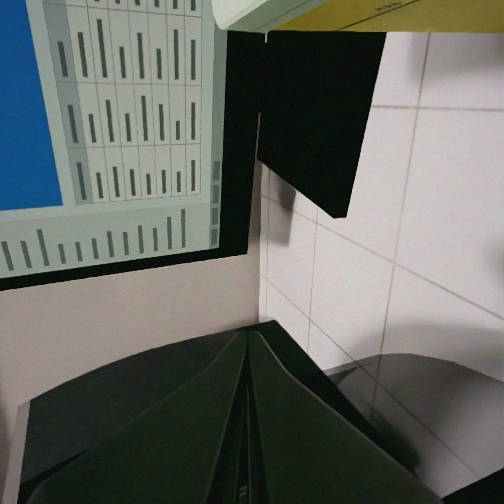

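Request:
execute_actions(actions=[{"rows": [[0,0,0.01,0,0.024,0,-1, 0.014,0,0,0,0,0,-1],[0,0,0.02,0,0.047,0,-1, 0.028,0,0,0,0,0,-1],[0,0,0.02,0,0.07,0,-1, 0.042,0,0,0,0,0,-1],[0,0,0.02,0,0.094,0,-1, 0.056,0,0,0,0,0,-1],[0,0,0.02,0,0.118,0,-1, 0.07,0,0,0,0,0,-1],[0,0,0.02,0,0.141,0,-1, 0.084,0,0,0,0,0,-1],[0,0,0.02,0,0.165,0,-1, 0.098,0,0,0,0,0,-1],[0,0,0.02,0,0.188,0,-1, 0.112,0,0,0,0,0,-1],[0,0,0.02,0,0.212,0,-1, 0.126,0,0,0,0,0,-1],[0,0,0.02,0,0.235,0,-1, 0.14,0,0,0,0,0,-1],[0,0,0.02,0,0.259,0,-1, 0.154,0,0,0,0,0,-1],[0,0,0.02,0,0.282,0,-1, 0.168,0,0,0,0,0,-1],[0,0,0.02,0,0.306,0,-1, 0.182,0,0,0,0,0,-1],[0,0,0.02,0,0.33,0,-1, 0.196,0,0,0,0,0,-1],[0,0,0.02,0,0.353,0,-1, 0.21,0,0,0,0,0,-1]], "steps": 15}], pictures=false)

Request:
execute_actions(actions=[{"steps": 15}])

Scene clock: 284.40 s of 4800.00 s.
left_arm: end_effector_position=(+0.3252, +0.5328, +0.1769) grip_measured=-0.977 end_effector_quat_wxyz=(-0.430, +0.672, -0.447, +0.406) | right_arm: end_effector_position=(+0.2671, -0.3162, +0.2095) grip_measured=-0.994 end_effector_quat_wxyz=(+0.360, +0.541, +0.633, +0.420)
Joint positions: left_arm=[ 0.75   1.438  0.677  0.41   0.495 -1.569  0.001] | right_arm=[ 0.298  0.592  0.511 -0.318 -0.001  1.57   0.   ]
Joint velocities: left_arm=[-0.017  0.007  0.007  0.007  1.341  0.007 -0.   ] | right_arm=[ 0.491  0.012 -0.017  0.022  0.007 -0.037  0.001]
Motor temperatures (°C, as the motors report them): left_arm=[17 18 20 30 20 18] | right_arm=[18 20 21 28 18 17]
Steps of this call (steps 1 to 30: the robot went on to your last target; steps 31 to 90: nothing new was sent; then 6.97 s passed at rest; steps 91 to 105: all 15 steps of this action). Readings (joint positions):
91: left_arm=[0.750 1.438 0.677 0.410 -0.010 -1.569] | right_arm=[0.091 0.592 0.511 -0.318 -0.008 1.570]
92: left_arm=[0.750 1.438 0.677 0.410 0.003 -1.569] | right_arm=[0.095 0.592 0.511 -0.318 -0.008 1.570]
94: left_arm=[0.750 1.438 0.677 0.410 0.049 -1.569] | right_arm=[0.119 0.592 0.511 -0.318 -0.007 1.570]
98: left_arm=[0.750 1.438 0.677 0.410 0.189 -1.569] | right_arm=[0.185 0.592 0.511 -0.318 -0.007 1.570]
105: the state above

Scene clock: 284.90 s of 4800.00 s.
left_arm: end_effector_position=(+0.3314, +0.5007, +0.1833) grip_measured=-0.977 end_effector_quat_wxyz=(-0.386, +0.631, -0.485, +0.467) | right_arm: end_effector_position=(+0.2656, -0.3080, +0.2095) grip_measured=-0.994 end_effector_quat_wxyz=(+0.353, +0.532, +0.641, +0.426)
Joint positions: left_arm=[ 0.75   1.438  0.677  0.41   0.682 -1.569  0.001] | right_arm=[ 0.328  0.592  0.511 -0.318 -0.001  1.57   0.   ]
Joint velocities: left_arm=[ 0.012  0.007 -0.002  0.007  0.007 -0.022  0.   ] | right_arm=[ 0.022  0.002  0.027 -0.022  0.007 -0.051  0.001]
Motor temperatures (°C, as the motors report them): left_arm=[17 18 20 30 20 18] | right_arm=[18 20 21 28 18 17]
Steps of this call (steps 1 to 15: the robot went on to your last target). Readings (joint positions):
1: left_arm=[0.750 1.438 0.677 0.410 0.535 -1.569] | right_arm=[0.313 0.592 0.511 -0.318 -0.001 1.570]
2: left_arm=[0.750 1.438 0.677 0.410 0.567 -1.569] | right_arm=[0.322 0.592 0.511 -0.318 -0.001 1.570]
4: left_arm=[0.750 1.438 0.677 0.410 0.612 -1.569] | right_arm=[0.328 0.592 0.511 -0.318 -0.001 1.570]
8: left_arm=[0.750 1.438 0.677 0.410 0.658 -1.569] | right_arm=[0.328 0.592 0.511 -0.318 -0.001 1.570]
15: the state above
camera_calibration (this result's frames):
cam_left_wrist: T_world_to_cam=[[0.316184, 0.401314, 0.859636, -0.453198], [-0.514612, -0.688676, 0.510783, 0.442196], [0.796995, -0.603881, -0.0112278, 0.137737], [0, 0, 0, 1]] pos_world=[0.261078, 0.569581, 0.165266]
cam_right_wrist: T_world_to_cam=[[-0.357956, -0.0975688, -0.928627, 0.256519], [-0.539398, 0.833405, 0.120356, 0.409128], [0.76218, 0.543981, -0.350951, 0.144442], [0, 0, 0, 1]] pos_world=[0.202415, -0.394515, 0.239662]

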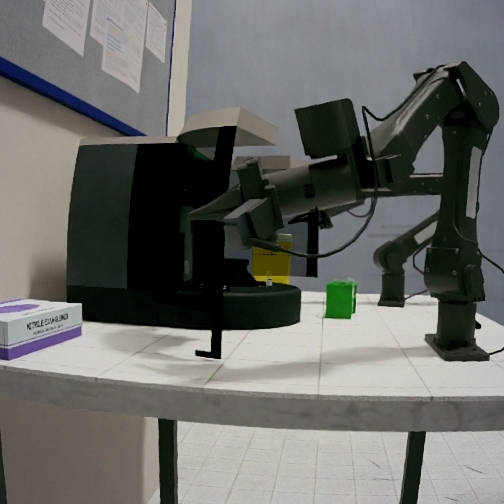

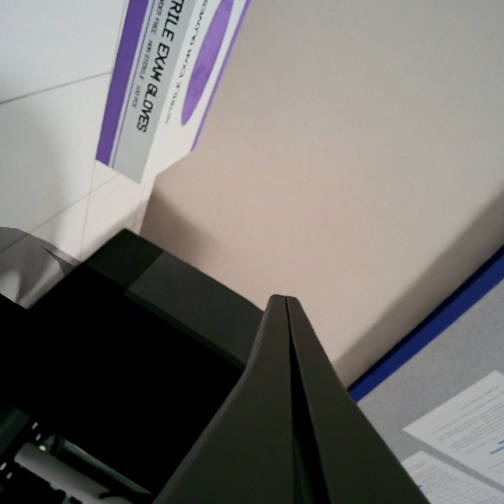

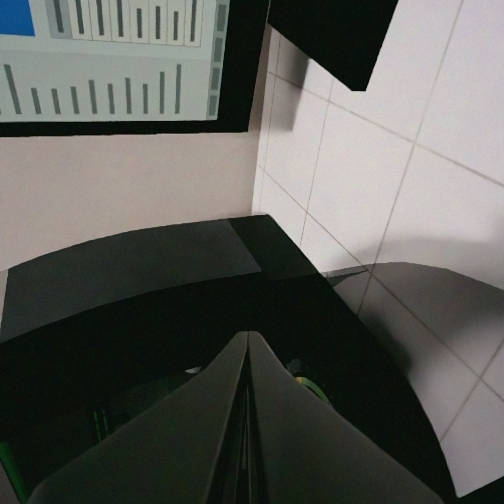

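Request:
execute_actions(actions=[{"rows": [[-0.005,-0.006,-0.003,0,0.009,0,-1, 0.02,0,0,0,0,0,-1],[-0.011,-0.013,-0.006,0,0.009,0,-1, 0.033,0,0,0,0,0,-1],[-0.016,-0.019,-0.009,0,0.009,0,-1, 0.046,0,0,0,0,0,-1],[-0.022,-0.025,-0.012,0,0.009,0,-1, 0.059,0,0,0,0,0,-1],[-0.027,-0.032,-0.015,0,0.009,0,-1, 0.072,0,0,0,0,0,-1],[-0.032,-0.038,-0.018,0,0.009,0,-1, 0.085,0,0,0,0,0,-1],[-0.038,-0.044,-0.021,0,0.009,0,-1, 0.098,0,0,0,0,0,-1],[-0.043,-0.051,-0.024,0,0.009,0,-1, 0.111,0,0,0,0,0,-1],[-0.049,-0.057,-0.027,0,0.009,0,-1, 0.124,0,0,0,0,0,-1],[-0.054,-0.063,-0.03,0,0.009,0,-1, 0.137,0,0,0,0,0,-1],[-0.059,-0.07,-0.033,0,0.009,0,-1, 0.15,0,0,0,0,0,-1],[-0.065,-0.076,-0.036,0,0.009,0,-1, 0.163,0,0,0,0,0,-1],[-0.07,-0.082,-0.039,0,0.009,0,-1, 0.176,0,0,0,0,0,-1],[-0.076,-0.089,-0.042,0,0.009,0,-1, 0.189,0,0,0,0,0,-1],[-0.081,-0.095,-0.045,0,0.009,0,-1, 0.2,0,0,0,0,0,-1]], "steps": 15}], pictures=false)

Request:
execute_actions(actions=[{"rows": [[-0.017,-0.03,-0.008,-0.004,0.005,0,-1, 0.045,0,0,0,0,0,-1],[-0.02,-0.044,-0.016,-0.008,0.005,0,-1, 0.058,0,0,0,0,0,-1],[-0.022,-0.058,-0.024,-0.012,0.005,0,-1, 0.071,0,0,0,0,0,-1],[-0.025,-0.072,-0.032,-0.016,0.005,0,-1, 0.084,0,0,0,0,0,-1],[-0.027,-0.086,-0.04,-0.02,0.005,0,-1, 0.097,0,0,0,0,0,-1],[-0.03,-0.1,-0.048,-0.024,0.005,0,-1, 0.11,0,0,0,0,0,-1],[-0.032,-0.114,-0.056,-0.028,0.005,0,-1, 0.123,0,0,0,0,0,-1],[-0.035,-0.128,-0.064,-0.032,0.005,0,-1, 0.136,0,0,0,0,0,-1],[-0.037,-0.142,-0.072,-0.036,0.005,0,-1, 0.149,0,0,0,0,0,-1],[-0.04,-0.156,-0.08,-0.04,0.005,0,-1, 0.162,0,0,0,0,0,-1],[-0.042,-0.17,-0.088,-0.044,0.005,0,-1, 0.175,0,0,0,0,0,-1],[-0.045,-0.184,-0.096,-0.048,0.005,0,-1, 0.188,0,0,0,0,0,-1],[-0.047,-0.198,-0.104,-0.052,0.005,0,-1, 0.2,0,0,0,0,0,-1],[-0.05,-0.212,-0.112,-0.056,0.005,0,-1, 0.212,0,0,0,0,0,-1],[-0.052,-0.225,-0.12,-0.058,0.005,0,-1, 0.222,0,0,0,0,0,-1]], "steps": 15}], pictures=false)

Request:
execute_actions(actions=[{"steps": 10}])

Scene clock: 329.40 s of 4800.00 s.
left_arm: end_effector_position=(+0.3305, +0.4822, +0.1970) grip_measured=-0.977 end_effector_quat_wxyz=(-0.403, +0.616, -0.492, +0.466) | right_arm: end_effector_position=(+0.2509, -0.2574, +0.2095) grip_measured=-0.994 end_effector_quat_wxyz=(+0.314, +0.469, +0.688, +0.455)
Joint positions: left_arm=[ 0.7    1.359  0.643  0.41   0.637 -1.569  0.001] | right_arm=[ 0.526  0.592  0.511 -0.318  0.014  1.571  0.   ]
Joint velocities: left_arm=[-0.085 -0.208 -0.129  0.007 -0.256 -0.007  0.001] | right_arm=[ 0.432 -0.012 -0.007  0.051 -0.066 -0.007  0.001]
Motor temperatures (°C, as the motors report them): left_arm=[17 18 21 29 20 18] | right_arm=[18 20 21 28 18 17]
Steps of this call (steps 1 to 15: the robot went on to your last target; steps 16 to 90: nothing new was sent; then 41.00 s passed at rest; steps 91 to 105: all 15 steps of this action). Readings (joint positions):
91: left_arm=[0.750 1.438 0.677 0.410 0.688 -1.569] | right_arm=[0.329 0.592 0.511 -0.318 0.000 1.570]
92: left_arm=[0.749 1.438 0.677 0.410 0.688 -1.569] | right_arm=[0.333 0.592 0.511 -0.318 0.002 1.571]
94: left_arm=[0.743 1.437 0.677 0.410 0.688 -1.569] | right_arm=[0.356 0.592 0.511 -0.318 0.005 1.571]
98: left_arm=[0.717 1.413 0.669 0.410 0.689 -1.569] | right_arm=[0.418 0.592 0.511 -0.318 0.008 1.571]
105: the state above

Scene clock: 329.90 s of 4800.00 s.
left_arm: end_effector_position=(+0.2981, +0.4629, +0.2101) grip_measured=-0.977 end_effector_quat_wxyz=(-0.435, +0.617, -0.479, +0.448) | right_arm: end_effector_position=(+0.2222, -0.2034, +0.2095) grip_measured=-0.994 end_effector_quat_wxyz=(+0.266, +0.391, +0.735, +0.485)
Joint positions: left_arm=[ 0.684  1.127  0.525  0.339  0.557 -1.569  0.001] | right_arm=[ 0.755  0.592  0.511 -0.318  0.029  1.571  0.   ]
Joint velocities: left_arm=[-0.046 -0.496 -0.305 -0.183 -0.183  0.066  0.   ] | right_arm=[ 0.413 -0.012  0.022 -0.051 -0.022  0.051 -0.   ]
Motor temperatures (°C, as the motors report them): left_arm=[17 18 21 29 20 18] | right_arm=[18 20 21 28 18 17]
Steps of this call (steps 1 to 15: all 15 steps of this action). Readings (joint positions):
1: left_arm=[0.700 1.353 0.641 0.409 0.626 -1.569] | right_arm=[0.541 0.592 0.511 -0.318 0.016 1.571]
2: left_arm=[0.699 1.347 0.640 0.408 0.624 -1.569] | right_arm=[0.555 0.592 0.511 -0.318 0.019 1.571]
4: left_arm=[0.697 1.325 0.632 0.406 0.616 -1.569] | right_arm=[0.584 0.592 0.511 -0.318 0.023 1.571]
8: left_arm=[0.693 1.252 0.595 0.388 0.596 -1.569] | right_arm=[0.647 0.592 0.511 -0.318 0.027 1.571]
15: the state above

Scene clock: 330.23 s of 4800.00 s.
left_arm: end_effector_position=(+0.2933, +0.4598, +0.2101) grip_measured=-0.977 end_effector_quat_wxyz=(-0.437, +0.619, -0.478, +0.445) | right_arm: end_effector_position=(+0.2185, -0.1982, +0.2095) grip_measured=-0.994 end_effector_quat_wxyz=(+0.260, +0.383, +0.740, +0.488)
Joint positions: left_arm=[ 0.681  1.094  0.509  0.322  0.545 -1.569  0.001] | right_arm=[ 0.778  0.592  0.511 -0.318  0.029  1.571  0.   ]
Joint velocities: left_arm=[-0.017  0.002 -0.002 -0.022 -0.007  0.051  0.   ] | right_arm=[ 0.002 -0.012 -0.002 -0.007  0.022 -0.007  0.   ]
Motor temperatures (°C, as the motors report them): left_arm=[17 18 21 29 20 18] | right_arm=[18 20 21 28 18 17]
Steps of this call (steps 1 to 10: the robot went on to your last target). Readings (joint positions):
1: left_arm=[0.683 1.112 0.517 0.333 0.553 -1.569] | right_arm=[0.767 0.592 0.511 -0.318 0.029 1.571]
2: left_arm=[0.682 1.101 0.512 0.328 0.550 -1.569] | right_arm=[0.774 0.592 0.511 -0.318 0.029 1.571]
4: left_arm=[0.681 1.094 0.509 0.322 0.546 -1.569] | right_arm=[0.778 0.592 0.511 -0.318 0.029 1.571]
8: left_arm=[0.681 1.094 0.509 0.322 0.545 -1.569] | right_arm=[0.778 0.592 0.511 -0.318 0.029 1.571]
10: the state above
camera_calibration (this result's frames):
cam_left_wrist: T_world_to_cam=[[0.259008, 0.341118, 0.903633, -0.41259], [-0.488135, -0.761061, 0.427212, 0.423819], [0.83345, -0.551746, -0.0306091, 0.113076], [0, 0, 0, 1]] pos_world=[0.219502, 0.525684, 0.195231]
cam_right_wrist: T_world_to_cam=[[-0.280528, -0.244013, -0.928311, 0.204386], [-0.834769, 0.539404, 0.110474, 0.300514], [0.473778, 0.805916, -0.355012, 0.236402], [0, 0, 0, 1]] pos_world=[0.196194, -0.302746, 0.240461]

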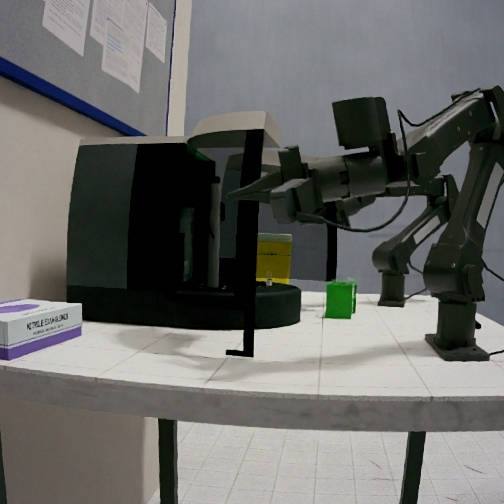

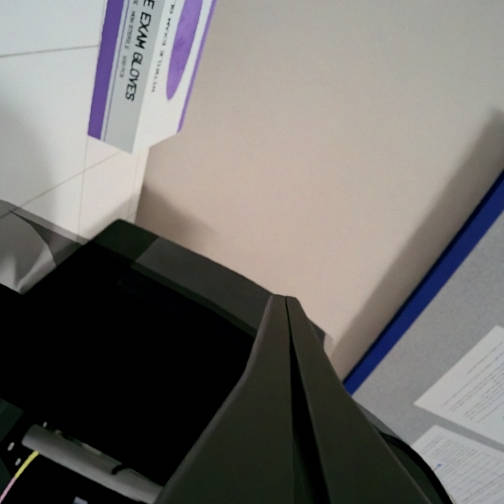

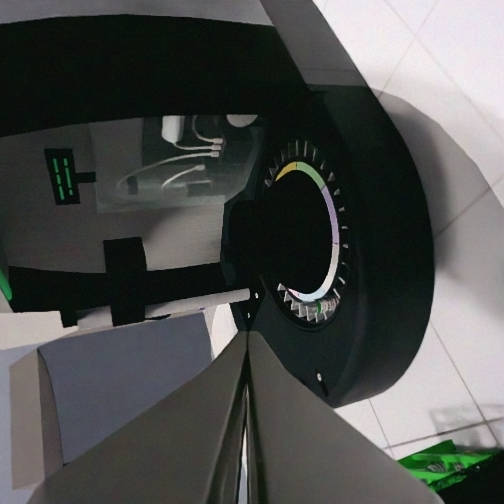

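Request:
execute_actions(actions=[{"rows": [[-0.01,-0.02,-0.005,-0.007,0.04,0,-1, 0.015,0.01,0.002,0.005,-0.01,0,-1],[-0.011,-0.034,-0.009,-0.013,0.042,0,-1, 0.024,0.02,0.004,0.01,-0.01,0,-1],[-0.012,-0.048,-0.014,-0.02,0.044,0,-1, 0.033,0.03,0.006,0.015,-0.01,0,-1],[-0.013,-0.062,-0.019,-0.026,0.046,0,-1, 0.042,0.04,0.008,0.02,-0.01,0,-1],[-0.014,-0.076,-0.023,-0.033,0.048,0,-1, 0.051,0.05,0.01,0.025,-0.01,0,-1],[-0.015,-0.09,-0.028,-0.039,0.05,0,-1, 0.06,0.06,0.012,0.03,-0.01,0,-1],[-0.016,-0.104,-0.033,-0.046,0.052,0,-1, 0.069,0.07,0.014,0.035,-0.01,0,-1],[-0.017,-0.118,-0.037,-0.052,0.054,0,-1, 0.078,0.08,0.016,0.04,-0.01,0,-1],[-0.018,-0.132,-0.042,-0.059,0.056,0,-1, 0.087,0.09,0.018,0.045,-0.01,0,-1],[-0.019,-0.146,-0.047,-0.065,0.058,0,-1, 0.096,0.1,0.02,0.05,-0.01,0,-1],[-0.02,-0.16,-0.051,-0.072,0.06,0,-1, 0.105,0.11,0.022,0.055,-0.01,0,-1],[-0.021,-0.174,-0.056,-0.078,0.062,0,-1, 0.114,0.12,0.024,0.06,-0.01,0,-1],[-0.022,-0.188,-0.061,-0.085,0.064,0,-1, 0.123,0.13,0.026,0.065,-0.01,0,-1],[-0.023,-0.202,-0.065,-0.091,0.066,0,-1, 0.132,0.14,0.028,0.07,-0.01,0,-1],[-0.024,-0.216,-0.07,-0.098,0.068,0,-1, 0.141,0.15,0.03,0.075,-0.01,0,-1]], "steps": 15}], pictures=false)

Request:
execute_actions(actions=[{"rows": [[-0.015,-0.05,-0.015,-0.03,0.03,0,-1, 0.03,0.04,0.015,0.025,-0.01,0,-1],[-0.016,-0.064,-0.02,-0.037,0.032,0,-1, 0.035,0.054,0.02,0.03,-0.01,0,-1],[-0.017,-0.078,-0.024,-0.043,0.034,0,-1, 0.04,0.067,0.024,0.036,-0.01,0,-1],[-0.018,-0.092,-0.029,-0.05,0.036,0,-1, 0.045,0.08,0.029,0.041,-0.01,0,-1],[-0.019,-0.106,-0.034,-0.056,0.038,0,-1, 0.05,0.094,0.033,0.047,-0.01,0,-1],[-0.02,-0.12,-0.038,-0.063,0.04,0,-1, 0.055,0.107,0.038,0.052,-0.01,0,-1],[-0.021,-0.134,-0.043,-0.069,0.042,0,-1, 0.06,0.12,0.042,0.058,-0.01,0,-1],[-0.022,-0.148,-0.048,-0.076,0.044,0,-1, 0.065,0.134,0.047,0.063,-0.01,0,-1],[-0.023,-0.162,-0.052,-0.082,0.046,0,-1, 0.07,0.147,0.051,0.069,-0.01,0,-1],[-0.024,-0.176,-0.057,-0.089,0.048,0,-1, 0.075,0.16,0.056,0.074,-0.01,0,-1],[-0.025,-0.19,-0.062,-0.095,0.05,0,-1, 0.08,0.174,0.06,0.08,-0.01,0,-1],[-0.026,-0.204,-0.066,-0.102,0.052,0,-1, 0.085,0.187,0.065,0.085,-0.01,0,-1],[-0.027,-0.218,-0.071,-0.108,0.054,0,-1, 0.09,0.2,0.069,0.091,-0.01,0,-1],[-0.028,-0.232,-0.076,-0.115,0.056,0,-1, 0.095,0.214,0.074,0.096,-0.01,0,-1],[-0.03,-0.246,-0.08,-0.121,0.058,0,-1, 0.1,0.227,0.08,0.102,-0.01,0,-1]], "steps": 15}], pictures=false)

Request:
execute_actions(actions=[{"steps": 10}])

Scene clock: 367.77 s of 4800.00 s.
left_arm: end_effector_position=(+0.2660, +0.4280, +0.2234) grip_measured=-0.977 end_effector_quat_wxyz=(-0.436, +0.599, -0.488, +0.462) | right_arm: end_effector_position=(+0.2101, -0.1521, +0.1920) grip_measured=-0.994 end_effector_quat_wxyz=(+0.217, +0.335, +0.777, +0.487)
Joint positions: left_arm=[ 0.68   0.872  0.446  0.191  0.593 -1.569  0.001] | right_arm=[ 0.916  0.743  0.511 -0.214  0.026  1.571  0.   ]
Joint velocities: left_arm=[-0.085 -0.535 -0.159 -0.403  0.154  0.037 -0.001] | right_arm=[ 0.295  0.359  0.012  0.256  0.007 -0.051 -0.001]
Motor temperatures (°C, as the motors report them): left_arm=[17 18 20 29 21 18] | right_arm=[18 20 21 29 18 17]
Steps of this call (steps 1 to 30: the robot went on to your last target; steps 31 to 90: nothing new was sent; then 34.03 s passed at rest; steps 91 to 105: all 15 steps of this action). Readings (joint positions):
91: left_arm=[0.683 1.094 0.509 0.322 0.545 -1.569] | right_arm=[0.778 0.592 0.511 -0.318 0.029 1.571]
92: left_arm=[0.683 1.092 0.509 0.321 0.546 -1.569] | right_arm=[0.780 0.593 0.511 -0.317 0.029 1.571]
94: left_arm=[0.683 1.074 0.506 0.307 0.547 -1.569] | right_arm=[0.795 0.603 0.511 -0.307 0.029 1.571]
98: left_arm=[0.683 1.000 0.484 0.269 0.557 -1.569] | right_arm=[0.839 0.651 0.511 -0.275 0.028 1.571]
105: the state above

Scene clock: 368.27 s of 4800.00 s.
left_arm: end_effector_position=(+0.2364, +0.3818, +0.2242) grip_measured=-0.977 end_effector_quat_wxyz=(-0.416, +0.570, -0.511, +0.491) | right_arm: end_effector_position=(+0.2118, -0.1014, +0.1725) grip_measured=-0.994 end_effector_quat_wxyz=(+0.181, +0.299, +0.807, +0.476)
Joint positions: left_arm=[ 0.656  0.611  0.372  0.018  0.672 -1.569  0.001] | right_arm=[ 1.014  0.986  0.56  -0.076  0.016  1.571  0.   ]
Joint velocities: left_arm=[-0.071 -0.51  -0.154 -0.432  0.11  -0.037 -0.001] | right_arm=[ 0.144  0.466  0.183  0.374 -0.022 -0.022  0.   ]
Motor temperatures (°C, as the motors report them): left_arm=[17 18 20 29 21 18] | right_arm=[18 20 21 29 18 17]
Steps of this call (steps 1 to 15: all 15 steps of this action). Readings (joint positions):
1: left_arm=[0.678 0.855 0.442 0.180 0.598 -1.569] | right_arm=[0.926 0.756 0.511 -0.206 0.025 1.571]
2: left_arm=[0.676 0.839 0.439 0.170 0.604 -1.569] | right_arm=[0.934 0.769 0.511 -0.198 0.024 1.571]
4: left_arm=[0.673 0.806 0.432 0.150 0.615 -1.569] | right_arm=[0.948 0.799 0.511 -0.181 0.022 1.571]
8: left_arm=[0.666 0.735 0.412 0.106 0.637 -1.569] | right_arm=[0.972 0.868 0.517 -0.147 0.019 1.571]
15: the state above

Scene clock: 368.60 s of 4800.00 s.
left_arm: end_effector_position=(+0.2317, +0.3739, +0.2170) grip_measured=-0.977 end_effector_quat_wxyz=(-0.399, +0.574, -0.516, +0.495) | right_arm: end_effector_position=(+0.2138, -0.0927, +0.1747) grip_measured=-0.994 end_effector_quat_wxyz=(+0.179, +0.293, +0.805, +0.483)
Joint positions: left_arm=[ 0.653  0.58   0.362 -0.034  0.689 -1.569  0.001] | right_arm=[ 1.025  1.019  0.57  -0.038  0.014  1.571  0.   ]
Joint velocities: left_arm=[-0.002 -0.017 -0.012 -0.051  0.007  0.051  0.   ] | right_arm=[ 0.002  0.002 -0.002  0.007 -0.051  0.022 -0.   ]
Motor temperatures (°C, as the motors report them): left_arm=[17 18 20 29 21 18] | right_arm=[18 20 21 29 18 17]
Steps of this call (steps 1 to 10: the robot went on to your last target). Readings (joint positions):
1: left_arm=[0.655 0.596 0.366 0.006 0.676 -1.569] | right_arm=[1.019 1.001 0.566 -0.065 0.016 1.571]
2: left_arm=[0.654 0.586 0.363 -0.004 0.680 -1.569] | right_arm=[1.022 1.012 0.569 -0.056 0.015 1.571]
4: left_arm=[0.653 0.580 0.362 -0.017 0.686 -1.569] | right_arm=[1.025 1.019 0.570 -0.046 0.015 1.571]
8: left_arm=[0.653 0.580 0.362 -0.031 0.689 -1.569] | right_arm=[1.025 1.019 0.570 -0.040 0.014 1.571]
10: the state above
camera_calibration (this result's frames):
cam_left_wrist: T_world_to_cam=[[0.285762, 0.315329, 0.904935, -0.370484], [-0.620836, -0.658428, 0.425482, 0.318156], [0.730002, -0.683403, 0.00761357, 0.182228], [0, 0, 0, 1]] pos_world=[0.170366, 0.450842, 0.198507]
cam_right_wrist: T_world_to_cam=[[-0.264009, -0.367452, -0.891783, 0.175122], [-0.937557, 0.314856, 0.147827, 0.238151], [0.226464, 0.875126, -0.427632, 0.213202], [0, 0, 0, 1]] pos_world=[0.221232, -0.197212, 0.212138]

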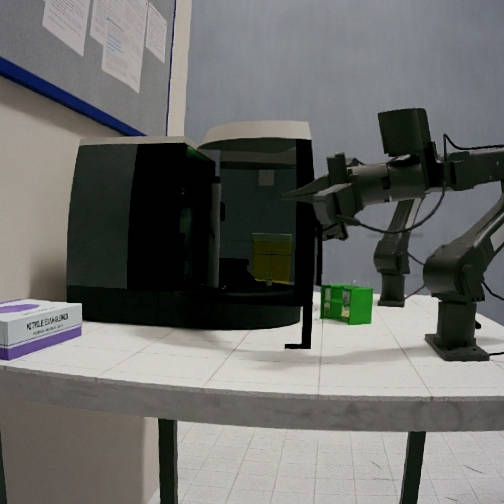

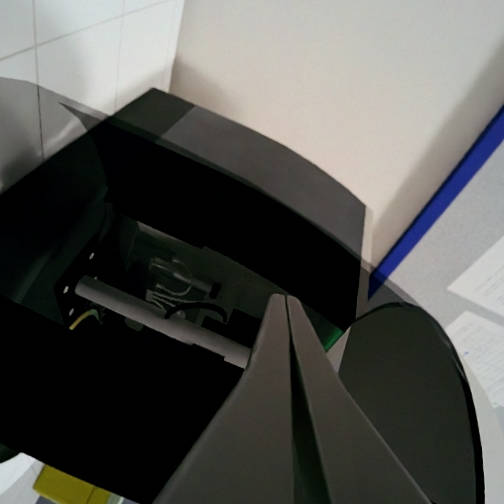

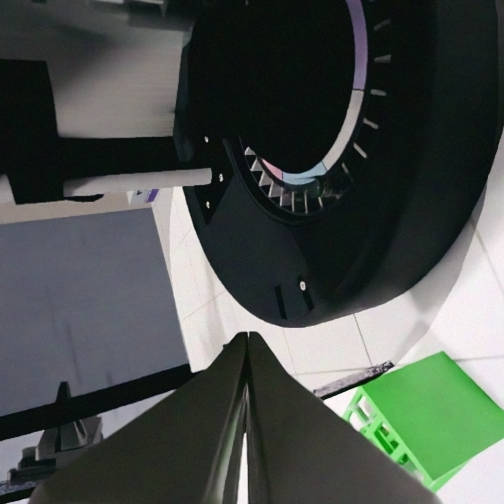

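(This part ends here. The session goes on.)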